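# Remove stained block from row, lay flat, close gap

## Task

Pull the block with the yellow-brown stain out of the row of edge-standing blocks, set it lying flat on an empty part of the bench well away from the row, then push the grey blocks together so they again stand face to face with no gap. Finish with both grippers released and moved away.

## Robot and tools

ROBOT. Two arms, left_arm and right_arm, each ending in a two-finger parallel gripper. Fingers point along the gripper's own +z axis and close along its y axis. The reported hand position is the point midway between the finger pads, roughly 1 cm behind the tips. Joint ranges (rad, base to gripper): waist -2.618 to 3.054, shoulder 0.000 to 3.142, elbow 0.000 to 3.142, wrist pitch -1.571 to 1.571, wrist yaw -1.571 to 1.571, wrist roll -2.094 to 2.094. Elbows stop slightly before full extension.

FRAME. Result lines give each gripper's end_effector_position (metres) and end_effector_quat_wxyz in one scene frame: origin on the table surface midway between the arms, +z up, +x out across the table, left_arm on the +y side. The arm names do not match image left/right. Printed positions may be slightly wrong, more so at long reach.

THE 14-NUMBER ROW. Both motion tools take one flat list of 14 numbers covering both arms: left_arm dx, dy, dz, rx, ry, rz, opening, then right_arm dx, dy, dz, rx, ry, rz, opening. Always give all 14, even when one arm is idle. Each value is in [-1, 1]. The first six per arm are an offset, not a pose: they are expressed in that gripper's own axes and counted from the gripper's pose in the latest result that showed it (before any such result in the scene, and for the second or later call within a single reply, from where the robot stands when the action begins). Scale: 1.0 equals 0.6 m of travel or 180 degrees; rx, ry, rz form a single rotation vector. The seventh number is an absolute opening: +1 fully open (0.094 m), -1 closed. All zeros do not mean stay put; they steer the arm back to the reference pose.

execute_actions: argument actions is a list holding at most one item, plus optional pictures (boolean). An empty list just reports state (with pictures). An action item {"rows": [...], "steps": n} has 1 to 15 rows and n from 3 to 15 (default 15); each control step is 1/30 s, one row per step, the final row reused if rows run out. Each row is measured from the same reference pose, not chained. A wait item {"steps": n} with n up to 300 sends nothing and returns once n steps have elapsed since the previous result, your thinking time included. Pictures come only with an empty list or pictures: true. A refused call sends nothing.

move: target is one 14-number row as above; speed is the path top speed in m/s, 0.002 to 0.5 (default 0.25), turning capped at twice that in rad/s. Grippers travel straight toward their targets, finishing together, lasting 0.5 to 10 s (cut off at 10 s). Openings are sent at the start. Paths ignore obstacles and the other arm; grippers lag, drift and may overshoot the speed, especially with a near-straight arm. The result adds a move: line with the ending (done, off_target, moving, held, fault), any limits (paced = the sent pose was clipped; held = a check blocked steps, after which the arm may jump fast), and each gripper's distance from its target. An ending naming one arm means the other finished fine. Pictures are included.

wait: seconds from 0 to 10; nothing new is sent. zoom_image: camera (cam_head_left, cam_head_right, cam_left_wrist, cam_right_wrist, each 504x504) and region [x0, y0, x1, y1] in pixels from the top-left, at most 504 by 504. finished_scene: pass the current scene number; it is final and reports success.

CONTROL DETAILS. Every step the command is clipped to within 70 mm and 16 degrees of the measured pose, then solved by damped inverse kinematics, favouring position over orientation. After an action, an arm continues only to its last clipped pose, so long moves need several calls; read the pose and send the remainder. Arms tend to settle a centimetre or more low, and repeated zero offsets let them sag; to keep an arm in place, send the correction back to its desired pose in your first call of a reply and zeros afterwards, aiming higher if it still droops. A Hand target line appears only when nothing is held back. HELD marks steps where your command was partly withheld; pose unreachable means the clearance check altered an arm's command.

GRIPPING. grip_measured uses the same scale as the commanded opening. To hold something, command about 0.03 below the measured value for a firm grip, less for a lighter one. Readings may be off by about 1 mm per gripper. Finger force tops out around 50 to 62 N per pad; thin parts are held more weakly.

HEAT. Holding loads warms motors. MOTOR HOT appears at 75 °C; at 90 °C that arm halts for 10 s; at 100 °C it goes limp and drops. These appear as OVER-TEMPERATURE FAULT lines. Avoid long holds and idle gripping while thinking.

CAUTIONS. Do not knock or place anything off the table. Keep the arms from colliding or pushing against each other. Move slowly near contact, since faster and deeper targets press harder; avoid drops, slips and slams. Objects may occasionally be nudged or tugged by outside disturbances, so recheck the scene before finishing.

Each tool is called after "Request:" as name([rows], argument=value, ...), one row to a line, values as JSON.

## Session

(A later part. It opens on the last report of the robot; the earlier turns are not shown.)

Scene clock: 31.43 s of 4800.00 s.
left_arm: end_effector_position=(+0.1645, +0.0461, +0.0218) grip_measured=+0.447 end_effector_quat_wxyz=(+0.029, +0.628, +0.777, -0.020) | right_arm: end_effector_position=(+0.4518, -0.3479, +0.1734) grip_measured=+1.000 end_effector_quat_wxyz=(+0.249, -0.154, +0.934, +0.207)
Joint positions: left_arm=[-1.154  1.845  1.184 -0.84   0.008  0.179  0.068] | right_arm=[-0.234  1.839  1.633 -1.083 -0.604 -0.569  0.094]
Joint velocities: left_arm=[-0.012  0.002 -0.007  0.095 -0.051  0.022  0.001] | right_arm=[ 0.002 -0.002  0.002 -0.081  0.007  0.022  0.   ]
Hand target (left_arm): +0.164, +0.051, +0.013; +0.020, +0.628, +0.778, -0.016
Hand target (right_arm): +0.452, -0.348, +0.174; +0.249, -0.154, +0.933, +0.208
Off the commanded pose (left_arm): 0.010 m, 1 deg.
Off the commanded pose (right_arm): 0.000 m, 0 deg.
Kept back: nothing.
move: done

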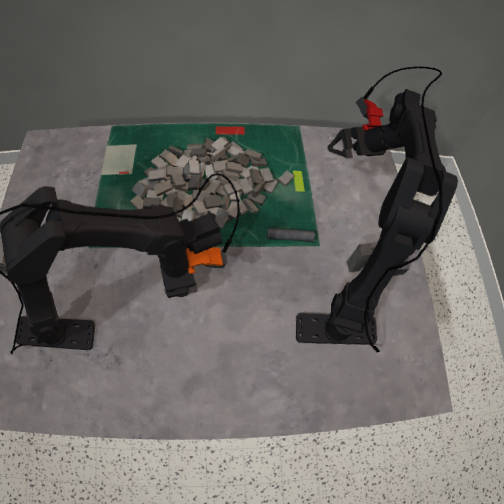

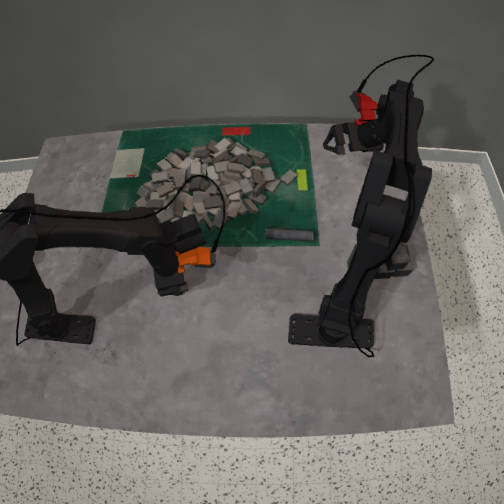

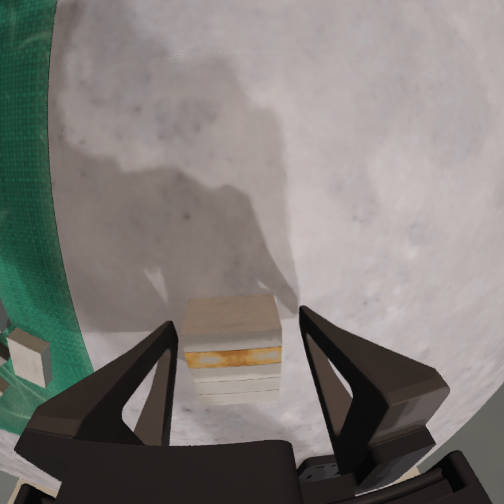

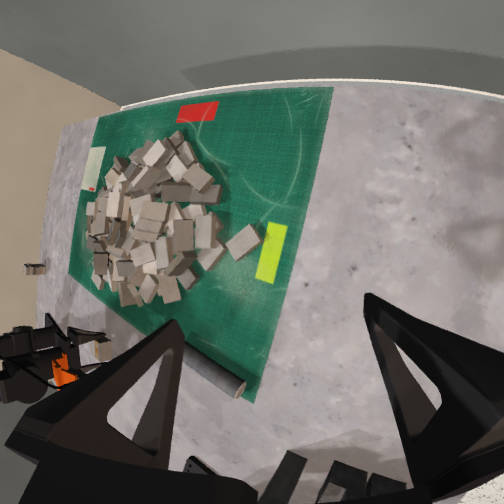

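Request:
move(target=[0.018,0,0,0,0,0,0.45,0,0,0,0,0,0,1], speed=0.05)

Request:
move(target=[0,0,0,0,0,0,0.0,0,0,0,0,0,0,1])

Request:
move(target=[0,0,-0.08,0,0,0,0.0,0,0,0,0,0,0,1], speed=0.05)

Scene clock: 32.37 s of 4800.00 s.
left_arm: end_effector_position=(+0.1615, +0.0535, +0.0192) grip_measured=+0.447 end_effector_quat_wxyz=(+0.024, +0.628, +0.778, -0.018) | right_arm: end_effector_position=(+0.4518, -0.3482, +0.1732) grip_measured=+1.000 end_effector_quat_wxyz=(+0.248, -0.154, +0.934, +0.206)
Joint positions: left_arm=[-1.154  1.83   1.154 -0.836  0.008  0.179  0.068] | right_arm=[-0.234  1.839  1.633 -1.083 -0.602 -0.569  0.094]
Joint velocities: left_arm=[-0.002 -0.002 -0.007  0.066 -0.037  0.022 -0.001] | right_arm=[ 0.002  0.022 -0.007  0.022  0.022 -0.007  0.   ]
Hand target (left_arm): +0.162, +0.057, +0.021; +0.028, +0.628, +0.777, -0.020
Hand target (right_arm): +0.452, -0.348, +0.173; +0.249, -0.154, +0.934, +0.207
Off the commanded pose (left_arm): 0.004 m, 1 deg.
Off the commanded pose (right_arm): 0.000 m, 0 deg.
Kept back: nothing.
move: done

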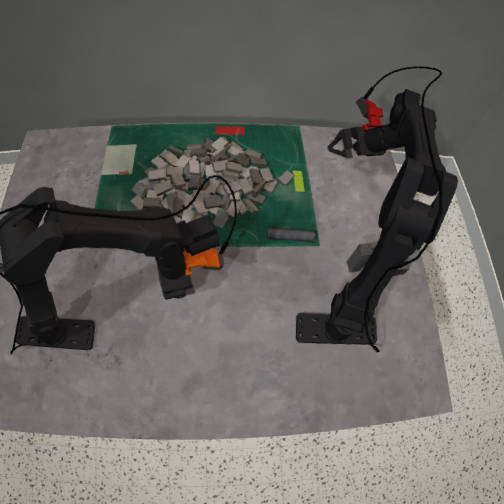

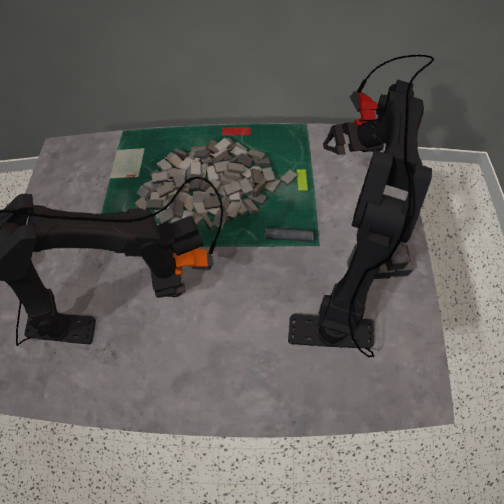

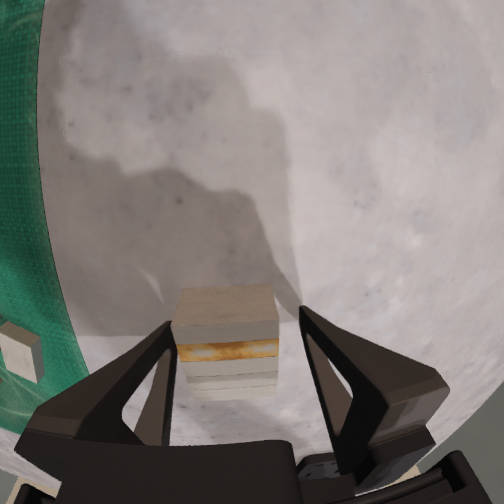

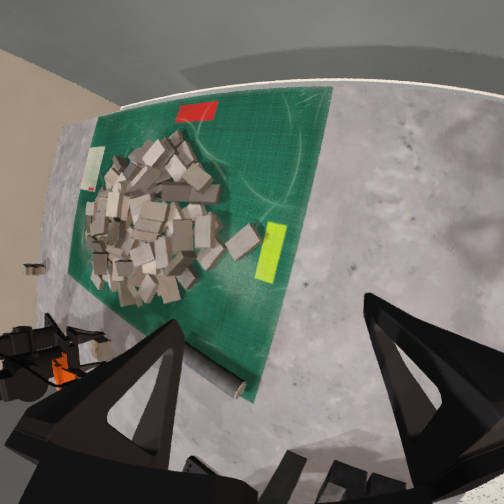

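Scene clock: 32.87 s of 4800.00 s.
left_arm: end_effector_position=(+0.1626, +0.0540, +0.0192) grip_measured=+0.003 end_effector_quat_wxyz=(+0.025, +0.628, +0.778, -0.015) | right_arm: end_effector_position=(+0.4517, -0.3485, +0.1730) grip_measured=+1.000 end_effector_quat_wxyz=(+0.248, -0.154, +0.934, +0.205)
Joint positions: left_arm=[-1.154  1.83   1.154 -0.836  0.001  0.179  0.047] | right_arm=[-0.234  1.839  1.633 -1.083 -0.6   -0.569  0.094]
Joint velocities: left_arm=[-0.002 -0.017 -0.007  0.022 -0.007  0.007 -0.001] | right_arm=[-0.002 -0.022 -0.007  0.007 -0.11  -0.037  0.   ]
Hand target (left_arm): +0.161, +0.054, +0.019; +0.024, +0.628, +0.778, -0.017
Hand target (right_arm): +0.452, -0.348, +0.173; +0.248, -0.154, +0.934, +0.206
Off the commanded pose (left_arm): 0.001 m, 0 deg.
Off the commanded pose (right_arm): 0.000 m, 0 deg.
Kept back: nothing.
move: done

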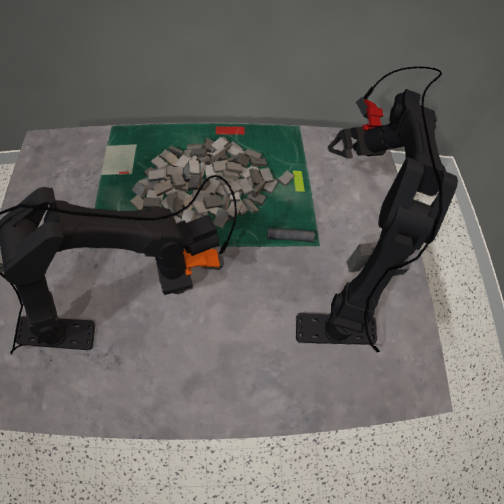

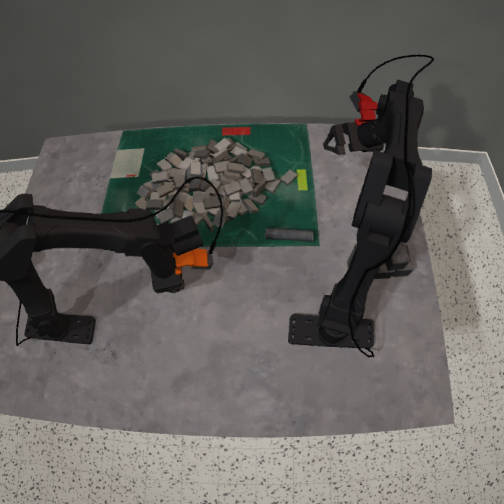

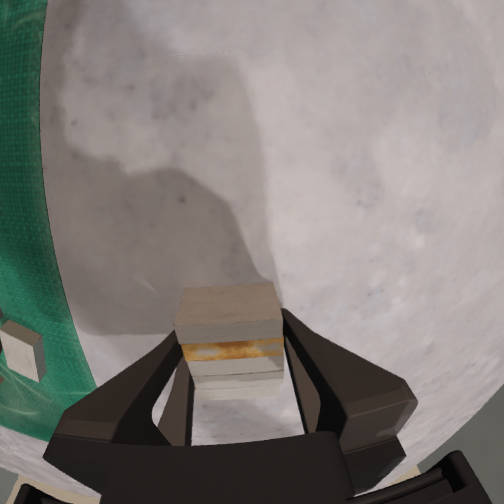

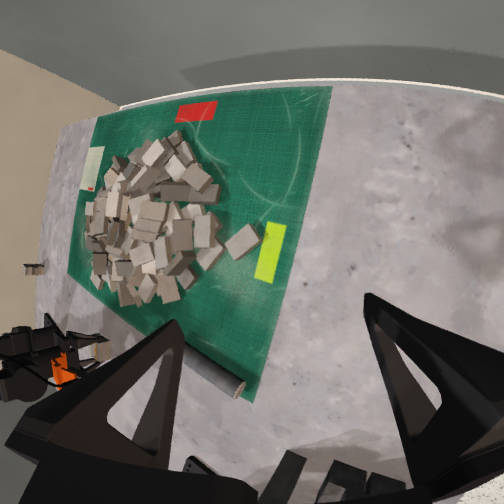

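Scene clock: 34.30 s of 4800.00 s.
left_arm: end_effector_position=(+0.1608, +0.0600, +0.0556) grip_measured=+0.003 end_effector_quat_wxyz=(+0.017, +0.628, +0.778, -0.008) | right_arm: end_effector_position=(+0.4517, -0.3487, +0.1728) grip_measured=+1.000 end_effector_quat_wxyz=(+0.248, -0.154, +0.935, +0.204)
Joint positions: left_arm=[-1.154  1.777  1.243 -0.999 -0.002  0.179  0.047] | right_arm=[-0.234  1.839  1.633 -1.083 -0.598 -0.569  0.094]
Joint velocities: left_arm=[ 0.002 -0.002 -0.002 -0.11   0.081  0.066  0.   ] | right_arm=[-0.007 -0.022 -0.007 -0.022 -0.022  0.007  0.   ]
Hand target (left_arm): +0.161, +0.056, +0.067; +0.025, +0.628, +0.778, -0.015
Hand target (right_arm): +0.452, -0.348, +0.173; +0.248, -0.154, +0.934, +0.205
Off the commanded pose (left_arm): 0.012 m, 1 deg.
Off the commanded pose (right_arm): 0.000 m, 0 deg.
Kept back: nothing.
move: off_target (left_arm)

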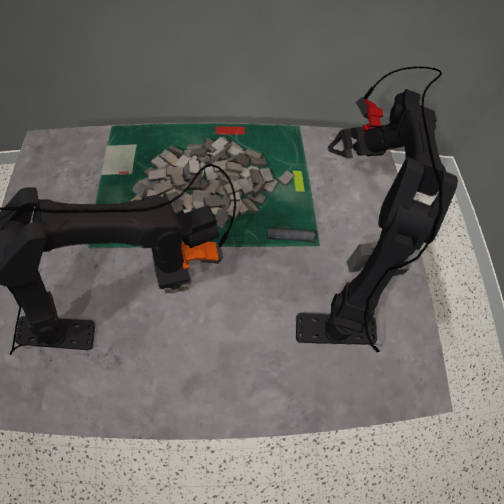

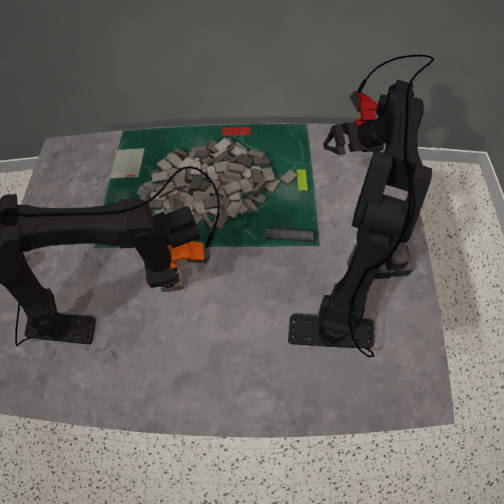

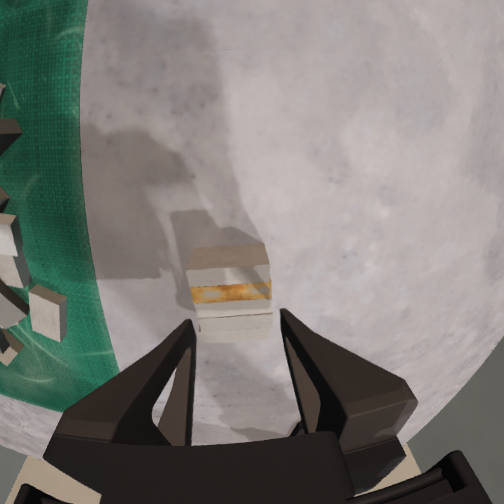

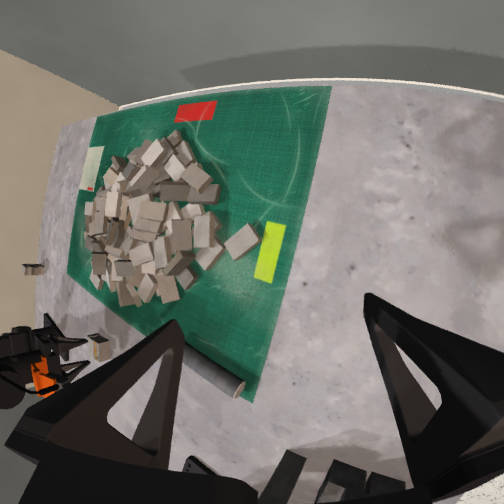

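Request:
move(target=[-0.008,0,0.062,0,0,0,0.45,0,0,0,0,0,0,1], speed=0.05)

Request:
move(target=[0,0,0,0,0,0,-0.2,0,0,0,0,0,0,1])

Request:
move(target=[0,0,-0.08,0,0,0,-0.2,0,0,0,0,0,0,1], speed=0.05)

Scene clock: 36.60 s of 4800.00 s.
left_arm: end_effector_position=(+0.1647, +0.0504, +0.0284) grip_measured=+0.447 end_effector_quat_wxyz=(+0.026, +0.628, +0.778, -0.013) | right_arm: end_effector_position=(+0.4517, -0.3490, +0.1727) grip_measured=+1.000 end_effector_quat_wxyz=(+0.247, -0.153, +0.935, +0.203)
Joint positions: left_arm=[-1.154  1.831  1.195 -0.877 -0.002  0.179  0.068] | right_arm=[-0.234  1.839  1.633 -1.083 -0.596 -0.569  0.094]
Joint velocities: left_arm=[-0.022  0.002 -0.002  0.066  0.022 -0.007  0.001] | right_arm=[-0.012 -0.007 -0.007 -0.095 -0.007 -0.051  0.   ]
Hand target (left_arm): +0.163, +0.054, +0.019; +0.017, +0.628, +0.778, -0.008
Hand target (right_arm): +0.452, -0.349, +0.173; +0.248, -0.154, +0.935, +0.204
Off the commanded pose (left_arm): 0.011 m, 1 deg.
Off the commanded pose (right_arm): 0.000 m, 0 deg.
Kept back: nothing.
move: off_target (left_arm)

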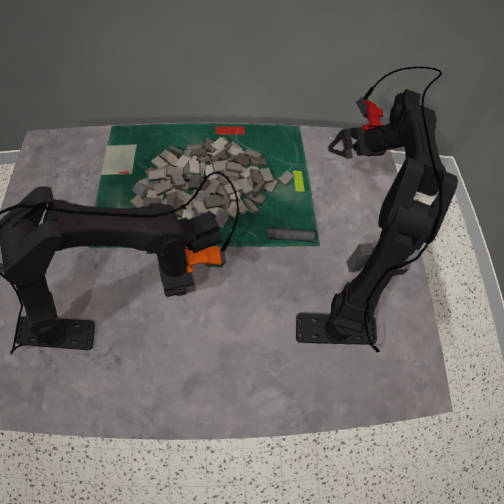

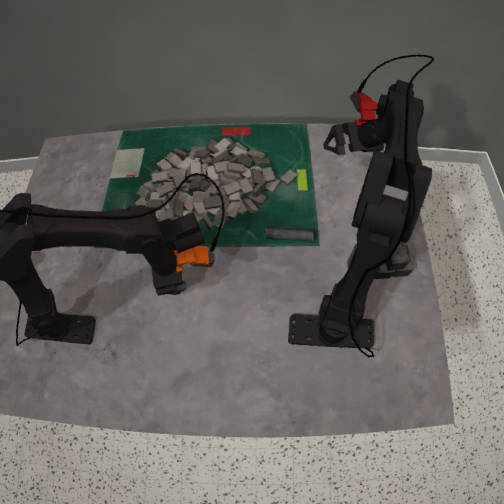

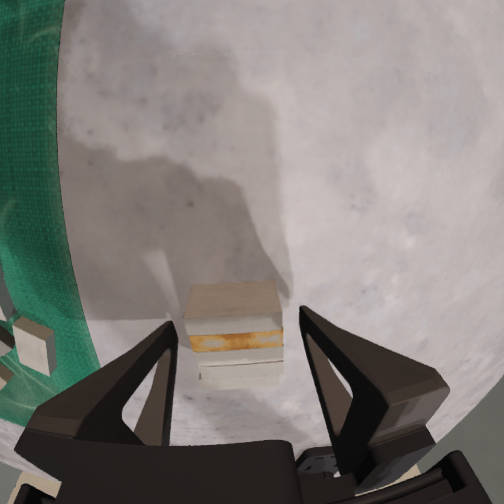

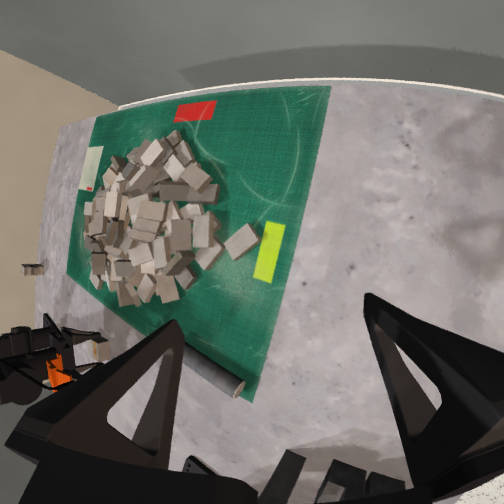

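Scene clock: 37.10 s of 4800.00 s.
left_arm: end_effector_position=(+0.1647, +0.0504, +0.0284) grip_measured=-0.072 end_effector_quat_wxyz=(+0.026, +0.628, +0.778, -0.013) | right_arm: end_effector_position=(+0.4516, -0.3493, +0.1725) grip_measured=+1.000 end_effector_quat_wxyz=(+0.247, -0.153, +0.935, +0.203)
Joint positions: left_arm=[-1.154  1.831  1.195 -0.877 -0.002  0.179  0.044] | right_arm=[-0.234  1.839  1.633 -1.083 -0.594 -0.569  0.094]
Joint velocities: left_arm=[ 0.007  0.002 -0.002 -0.022 -0.051  0.007 -0.001] | right_arm=[ 0.017  0.007 -0.007 -0.022  0.037  0.007  0.   ]
Hand target (left_arm): +0.165, +0.050, +0.028; +0.026, +0.628, +0.778, -0.013
Hand target (right_arm): +0.452, -0.349, +0.173; +0.247, -0.153, +0.935, +0.203
Off the commanded pose (left_arm): 0.000 m, 0 deg.
Off the commanded pose (right_arm): 0.000 m, 0 deg.
Kept back: nothing.
move: done

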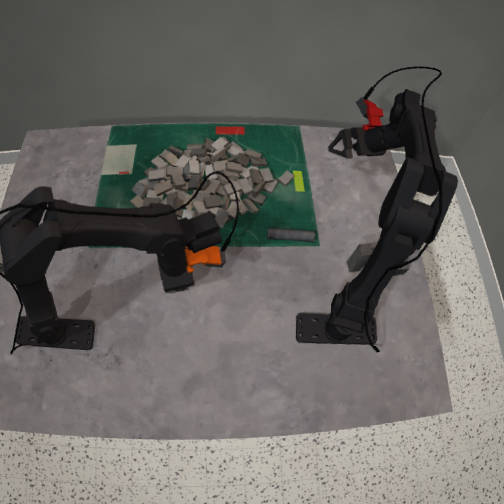

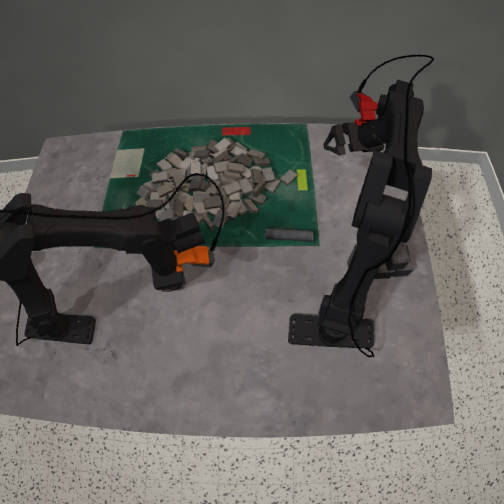

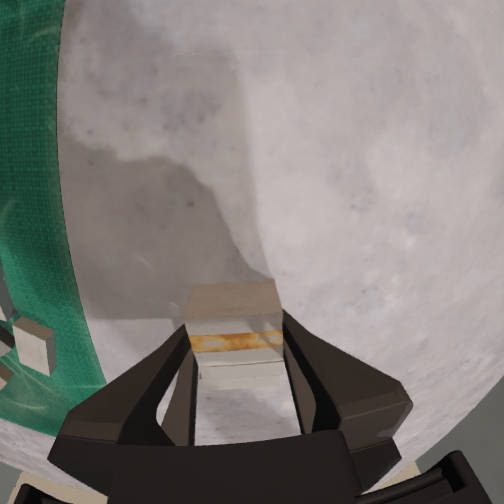

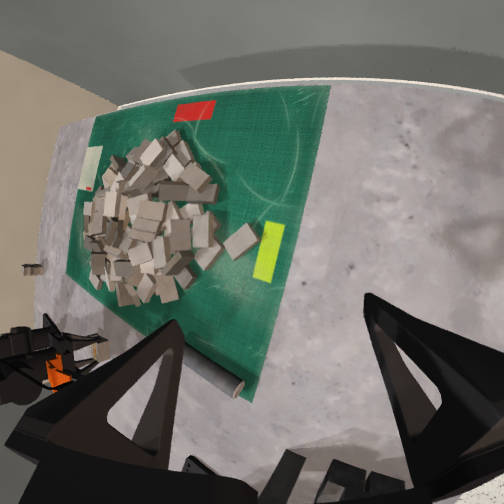

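Scene clock: 38.57 s of 4800.00 s.
left_arm: end_effector_position=(+0.1612, +0.0591, +0.0592) grip_measured=-0.072 end_effector_quat_wxyz=(+0.008, +0.628, +0.778, -0.003) | right_arm: end_effector_position=(+0.4516, -0.3496, +0.1723) grip_measured=+1.000 end_effector_quat_wxyz=(+0.247, -0.153, +0.935, +0.202)
Joint positions: left_arm=[-1.154  1.795  1.28  -1.039 -0.003  0.179  0.044] | right_arm=[-0.234  1.839  1.633 -1.083 -0.592 -0.569  0.094]
Joint velocities: left_arm=[ 0.002 -0.002  0.012  0.022 -0.081 -0.037  0.   ] | right_arm=[-0.002 -0.012 -0.017 -0.037  0.022 -0.051  0.   ]
Hand target (left_arm): +0.163, +0.053, +0.076; +0.026, +0.628, +0.778, -0.013
Hand target (right_arm): +0.452, -0.349, +0.172; +0.247, -0.153, +0.935, +0.203
Off the commanded pose (left_arm): 0.018 m, 2 deg.
Off the commanded pose (right_arm): 0.000 m, 0 deg.
Kept back: nothing.
move: off_target (left_arm)

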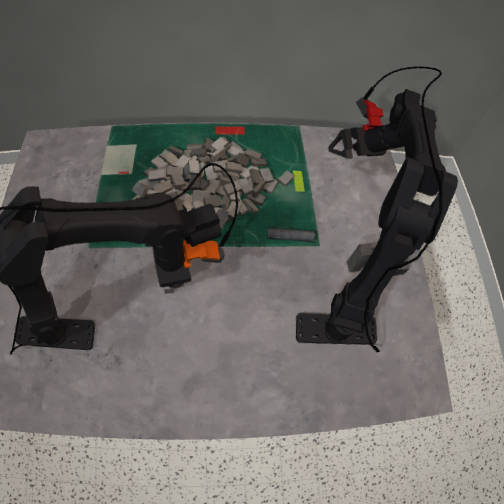

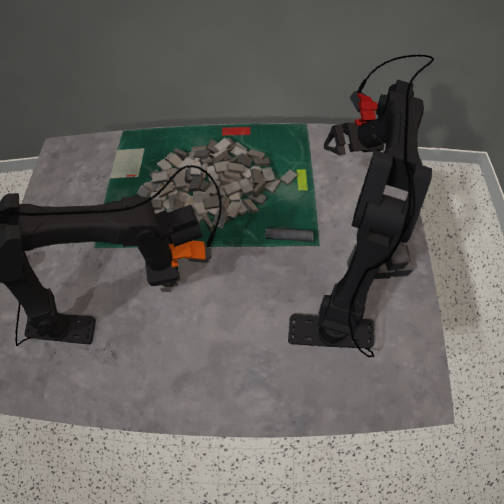

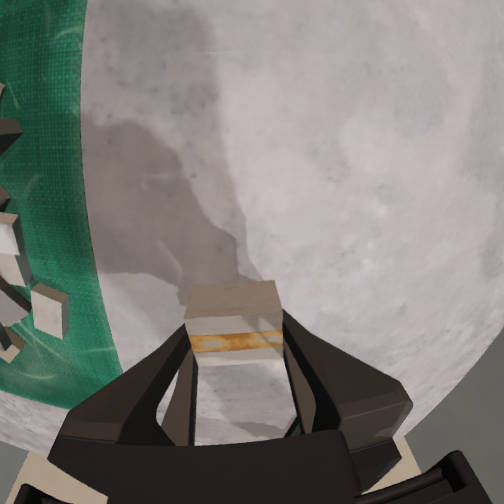

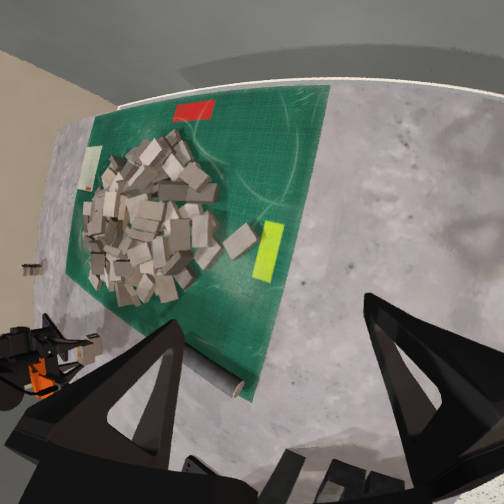

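Request:
move(target=[-0.1,0,0.04,0,0,0,-0.2,0,0,0,0,0,0,1], speed=0.08)

Scene clock: 39.97 s of 4800.00 s.
left_arm: end_effector_position=(+0.1746, +0.0094, +0.0308) grip_measured=-0.072 end_effector_quat_wxyz=(-0.001, +0.628, +0.778, -0.001) | right_arm: end_effector_position=(+0.4515, -0.3499, +0.1721) grip_measured=+1.000 end_effector_quat_wxyz=(+0.246, -0.153, +0.936, +0.201)
Joint positions: left_arm=[-1.169  2.028  1.48  -1.024  0.003  0.163  0.044] | right_arm=[-0.234  1.839  1.633 -1.083 -0.59  -0.569  0.094]
Joint velocities: left_arm=[-0.012 -0.007  0.002  0.022 -0.051 -0.007 -0.   ] | right_arm=[ 0.007  0.002 -0.017 -0.081 -0.037 -0.007  0.   ]
Hand target (left_arm): +0.174, +0.001, +0.036; +0.008, +0.628, +0.778, -0.003
Hand target (right_arm): +0.452, -0.350, +0.172; +0.247, -0.153, +0.935, +0.202
Off the commanded pose (left_arm): 0.011 m, 1 deg.
Off the commanded pose (right_arm): 0.000 m, 0 deg.
Kept back: nothing.
move: off_target (left_arm)

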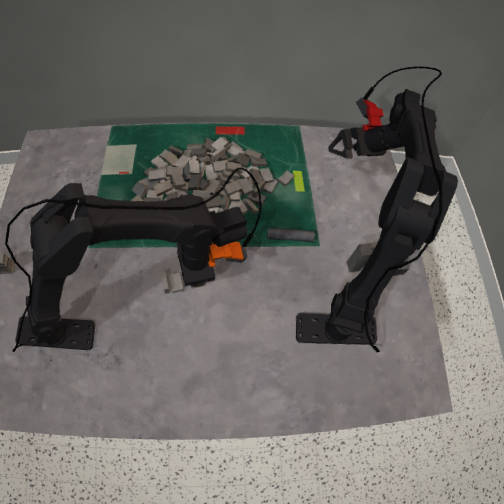

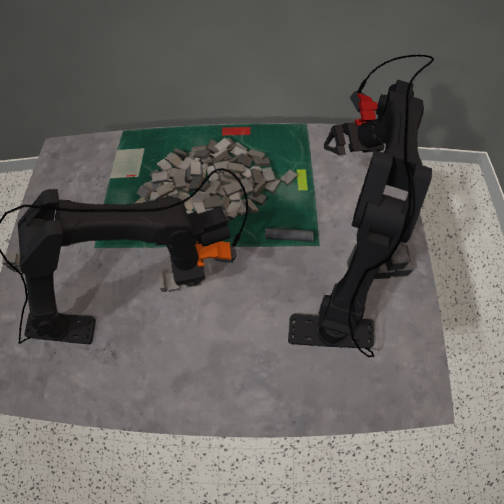

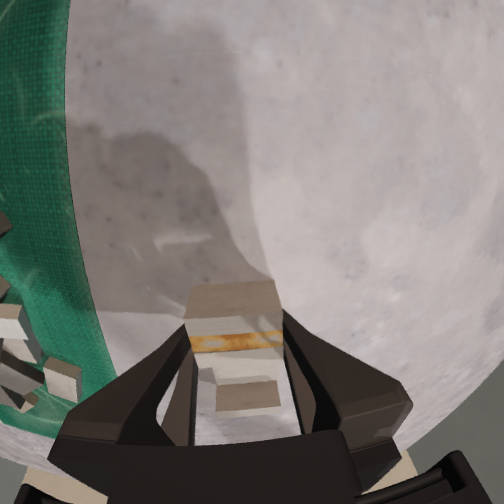

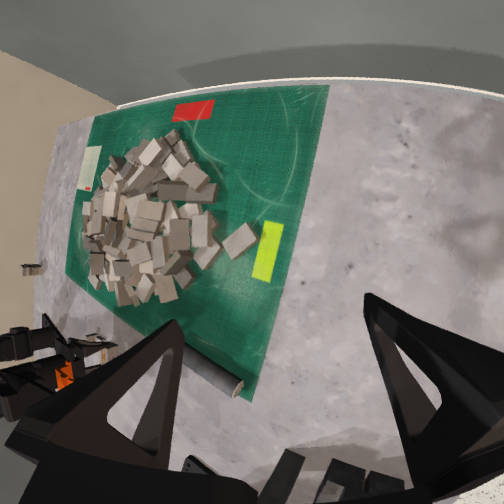

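Request:
move(target=[-0.03,0,0.012,0,0,0,-0.2,0,0,0,0,0,0,1], speed=0.04)

Request:
move(target=[0,0,0,0,0,0,0.45,0,0,0,0,0,0,1])

Request:
move(target=[0.05,0,-0.17,0,0,0,0.45,0,0,0,0,0,0,1], speed=0.1)

Scene clock: 40.93 s of 4800.00 s.
left_arm: end_effector_position=(+0.1748, +0.0086, +0.0302) grip_measured=-0.072 end_effector_quat_wxyz=(-0.017, +0.628, +0.778, +0.008) | right_arm: end_effector_position=(+0.4515, -0.3502, +0.1719) grip_measured=+1.000 end_effector_quat_wxyz=(+0.246, -0.153, +0.936, +0.200)
Joint positions: left_arm=[-1.169  2.066  1.534 -1.077  0.004  0.163  0.044] | right_arm=[-0.234  1.839  1.633 -1.083 -0.588 -0.569  0.094]
Joint velocities: left_arm=[ 0.002 -0.017  0.002  0.037 -0.007 -0.051  0.   ] | right_arm=[ 0.007 -0.017 -0.007 -0.037 -0.037 -0.081  0.   ]
Hand target (left_arm): +0.178, -0.007, +0.024; -0.001, +0.628, +0.778, -0.001
Hand target (right_arm): +0.452, -0.350, +0.172; +0.246, -0.153, +0.936, +0.201
Off the commanded pose (left_arm): 0.018 m, 2 deg.
Off the commanded pose (right_arm): 0.000 m, 0 deg.
Kept back: nothing.
move: off_target (left_arm)

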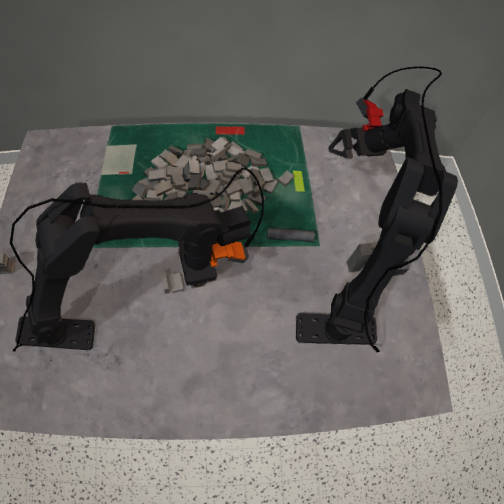

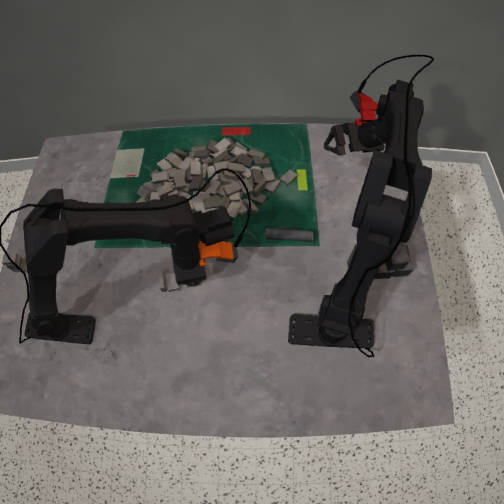

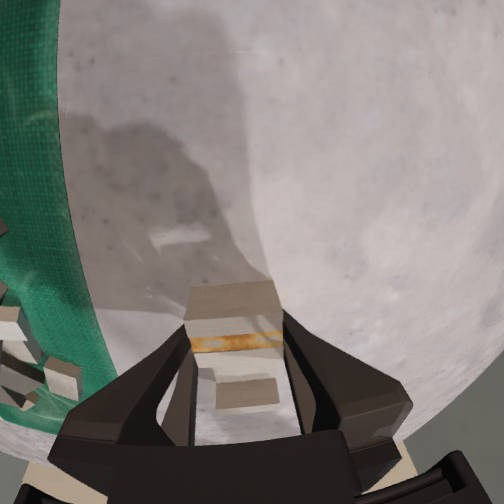

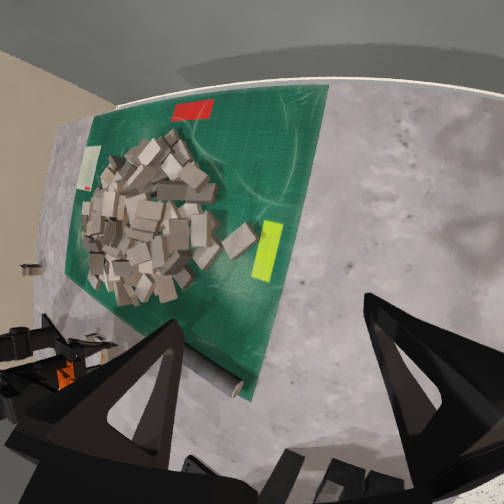

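Scene clock: 41.43 s of 4800.00 s.
left_arm: end_effector_position=(+0.1747, +0.0088, +0.0301) grip_measured=+0.447 end_effector_quat_wxyz=(-0.018, +0.628, +0.778, +0.008) | right_arm: end_effector_position=(+0.4514, -0.3504, +0.1718) grip_measured=+1.000 end_effector_quat_wxyz=(+0.246, -0.153, +0.936, +0.199)
Joint positions: left_arm=[-1.169  2.066  1.534 -1.078  0.004  0.163  0.068] | right_arm=[-0.234  1.839  1.633 -1.083 -0.587 -0.569  0.094]
Joint velocities: left_arm=[ 0.007 -0.007  0.002  0.007 -0.022  0.007 -0.001] | right_arm=[-0.002 -0.017  0.007 -0.081 -0.007 -0.022  0.   ]
Hand target (left_arm): +0.175, +0.009, +0.030; -0.017, +0.628, +0.778, +0.008
Hand target (right_arm): +0.451, -0.350, +0.172; +0.246, -0.153, +0.936, +0.200
Off the commanded pose (left_arm): 0.000 m, 0 deg.
Off the commanded pose (right_arm): 0.000 m, 0 deg.
Kept back: nothing.
move: done

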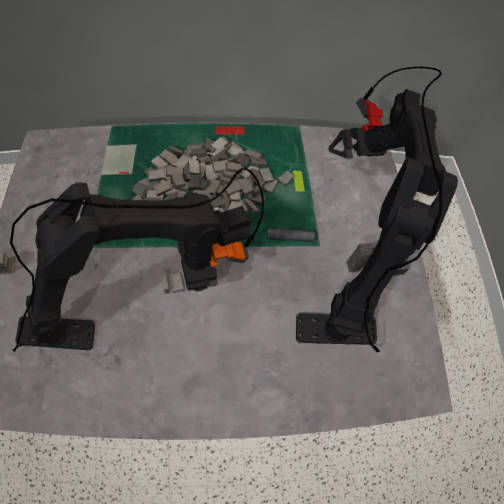

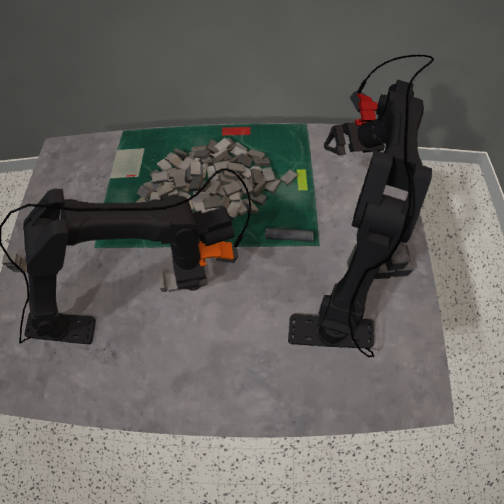

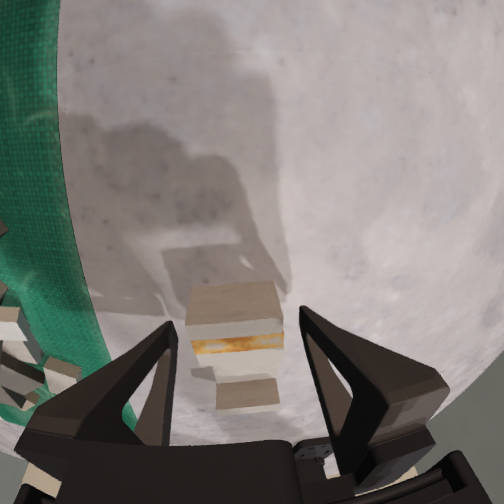

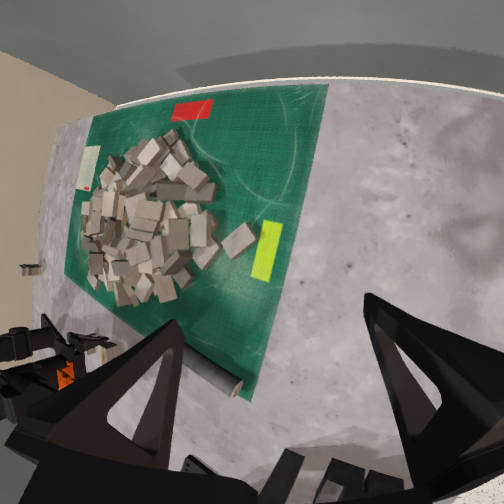

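Scene clock: 43.07 s of 4800.00 s.
left_arm: end_effector_position=(+0.1651, +0.0331, +0.1231) grip_measured=+0.447 end_effector_quat_wxyz=(-0.026, +0.628, +0.778, +0.012) | right_arm: end_effector_position=(+0.4514, -0.3507, +0.1716) grip_measured=+1.000 end_effector_quat_wxyz=(+0.245, -0.153, +0.937, +0.198)
Joint positions: left_arm=[-1.169  1.932  1.713 -1.409  0.004  0.164  0.068] | right_arm=[-0.234  1.839  1.633 -1.083 -0.585 -0.569  0.094]
Joint velocities: left_arm=[-0.007 -0.007  0.002  0.037  0.037  0.007 -0.   ] | right_arm=[-0.012 -0.007 -0.002 -0.022 -0.066 -0.022  0.   ]
Hand target (left_arm): +0.169, +0.034, +0.133; -0.018, +0.628, +0.778, +0.008
Hand target (right_arm): +0.451, -0.350, +0.172; +0.246, -0.153, +0.936, +0.199
Off the commanded pose (left_arm): 0.011 m, 1 deg.
Off the commanded pose (right_arm): 0.000 m, 0 deg.
Kept back: nothing.
move: off_target (left_arm)

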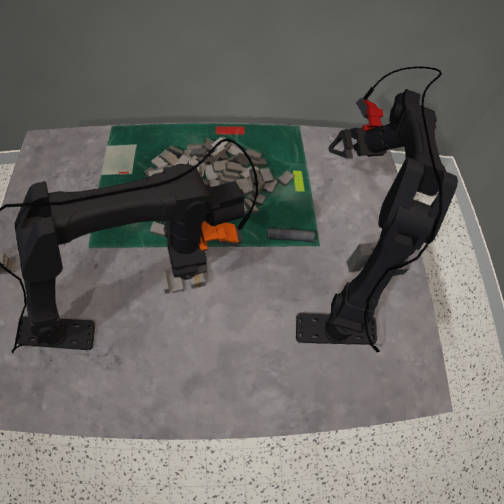

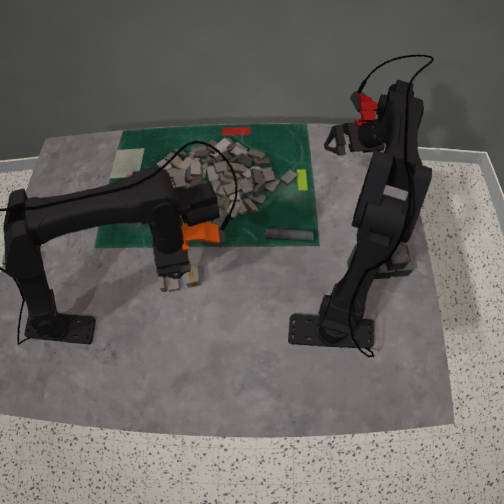

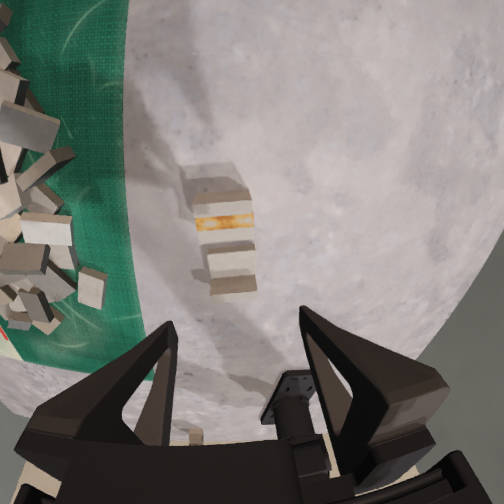

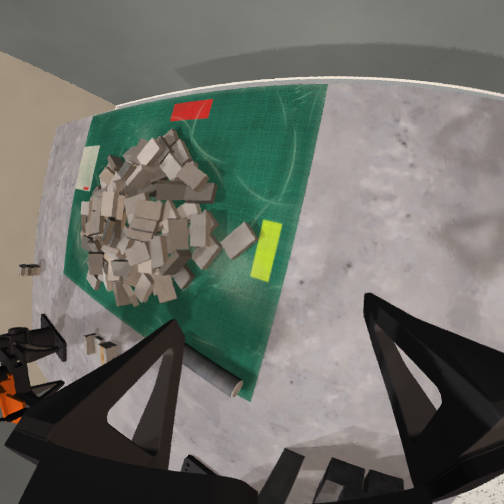

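Request:
zoom_image(camera="cam_left_wrist", region=[160, 150, 320, 320])

Region (160, 150, 320, 320) of cam_left_wrist's 504x504 image, scaled by 2.965, with more detail than that image has; it fills the left 474 columns of this view, and the rest is white.

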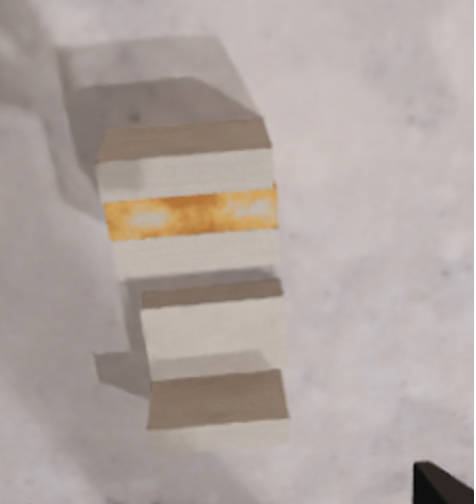

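Request:
move(target=[-0.075,0,0.13,0,0,0,0.45,0,0,0,0,0,0,1], speed=0.1)

Request:
move(target=[0,0,0.035,0,0,0,0.45,0,0,0,0,0,0,1], speed=0.05)

Scene clock: 44.77 s of 4800.00 s.
left_arm: end_effector_position=(+0.1801, -0.0049, +0.0510) grip_measured=+0.447 end_effector_quat_wxyz=(-0.021, +0.626, +0.780, +0.010) | right_arm: end_effector_position=(+0.4514, -0.3510, +0.1714) grip_measured=+1.000 end_effector_quat_wxyz=(+0.245, -0.153, +0.937, +0.198)
Joint positions: left_arm=[-1.169  2.109  1.686 -1.193  0.004  0.158  0.068] | right_arm=[-0.234  1.839  1.633 -1.083 -0.583 -0.569  0.094]
Joint velocities: left_arm=[-0.017  0.007  0.007  0.037 -0.022 -0.037 -0.001] | right_arm=[ 0.002  0.002 -0.017  0.051 -0.007  0.037  0.   ]
Hand target (left_arm): +0.173, -0.006, +0.043; -0.026, +0.628, +0.778, +0.012
Hand target (right_arm): +0.451, -0.351, +0.172; +0.245, -0.153, +0.936, +0.199
Off the commanded pose (left_arm): 0.011 m, 1 deg.
Off the commanded pose (right_arm): 0.000 m, 0 deg.
Kept back: nothing.
move: off_target (left_arm)

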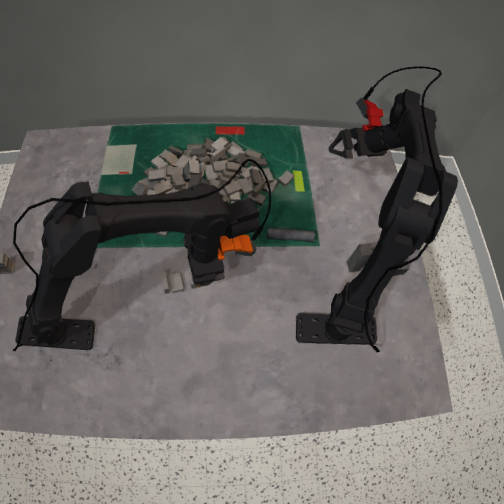

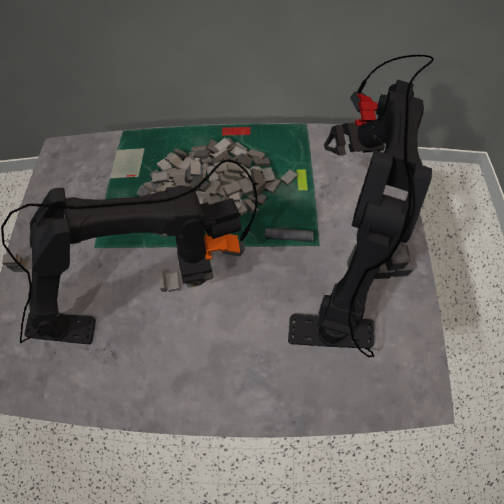

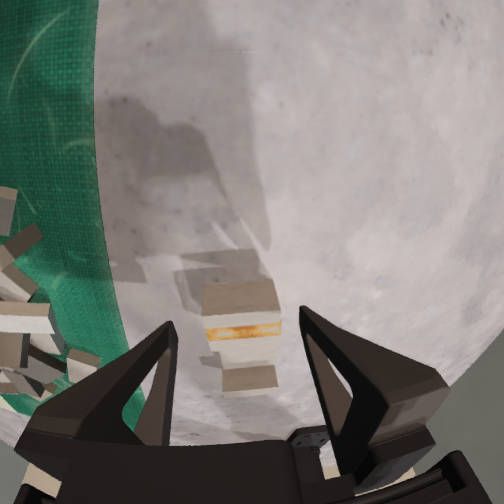

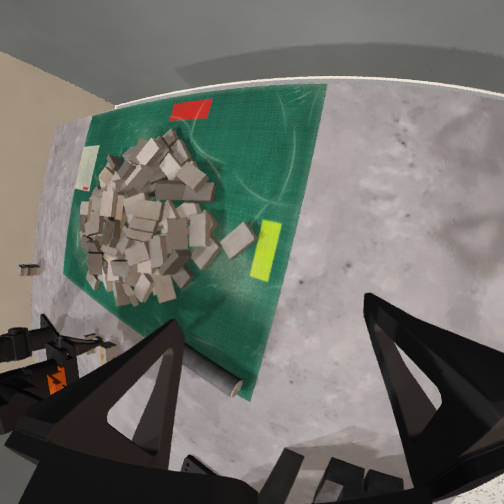

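Scene clock: 45.67 s of 4800.00 s.
left_arm: end_effector_position=(+0.1807, -0.0066, +0.0401) grip_measured=+0.447 end_effector_quat_wxyz=(-0.014, +0.626, +0.780, +0.006) | right_arm: end_effector_position=(+0.4513, -0.3512, +0.1713) grip_measured=+1.000 end_effector_quat_wxyz=(+0.245, -0.153, +0.937, +0.197)
Joint positions: left_arm=[-1.169  2.109  1.642 -1.132  0.004  0.158  0.068] | right_arm=[-0.234  1.839  1.633 -1.083 -0.581 -0.569  0.094]
Joint velocities: left_arm=[-0.007 -0.017 -0.022  0.022 -0.022 -0.037 -0.001] | right_arm=[-0.002  0.002  0.012  0.051 -0.007 -0.051  0.   ]
Hand target (left_arm): +0.180, -0.004, +0.030; -0.021, +0.626, +0.780, +0.010
Hand target (right_arm): +0.451, -0.351, +0.171; +0.245, -0.153, +0.937, +0.198
Off the commanded pose (left_arm): 0.010 m, 1 deg.
Off the commanded pose (right_arm): 0.000 m, 0 deg.
Kept back: nothing.
move: done

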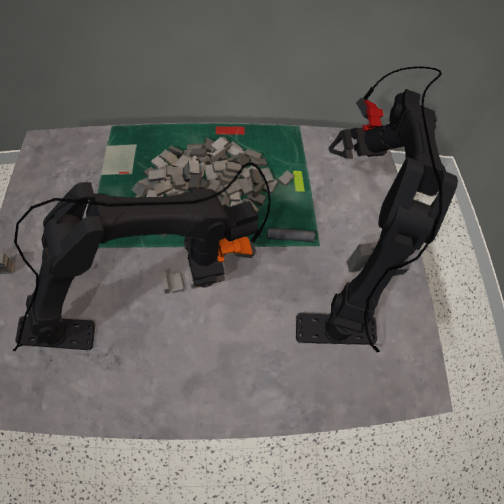

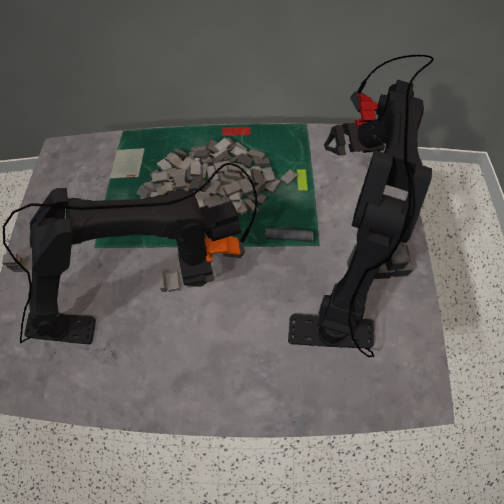

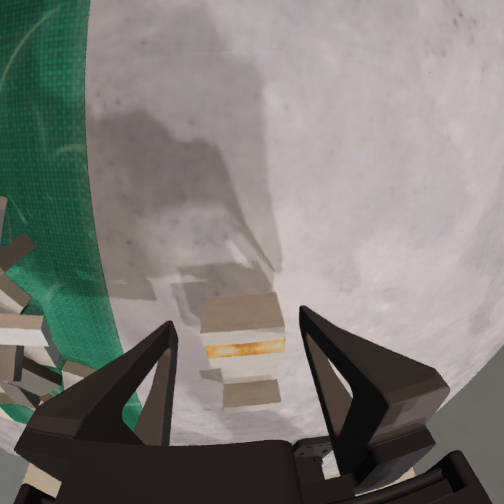

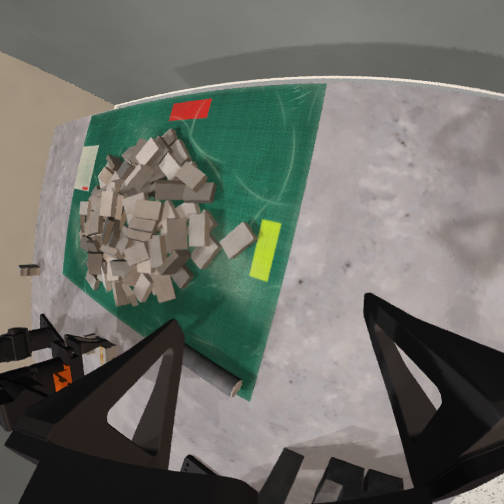

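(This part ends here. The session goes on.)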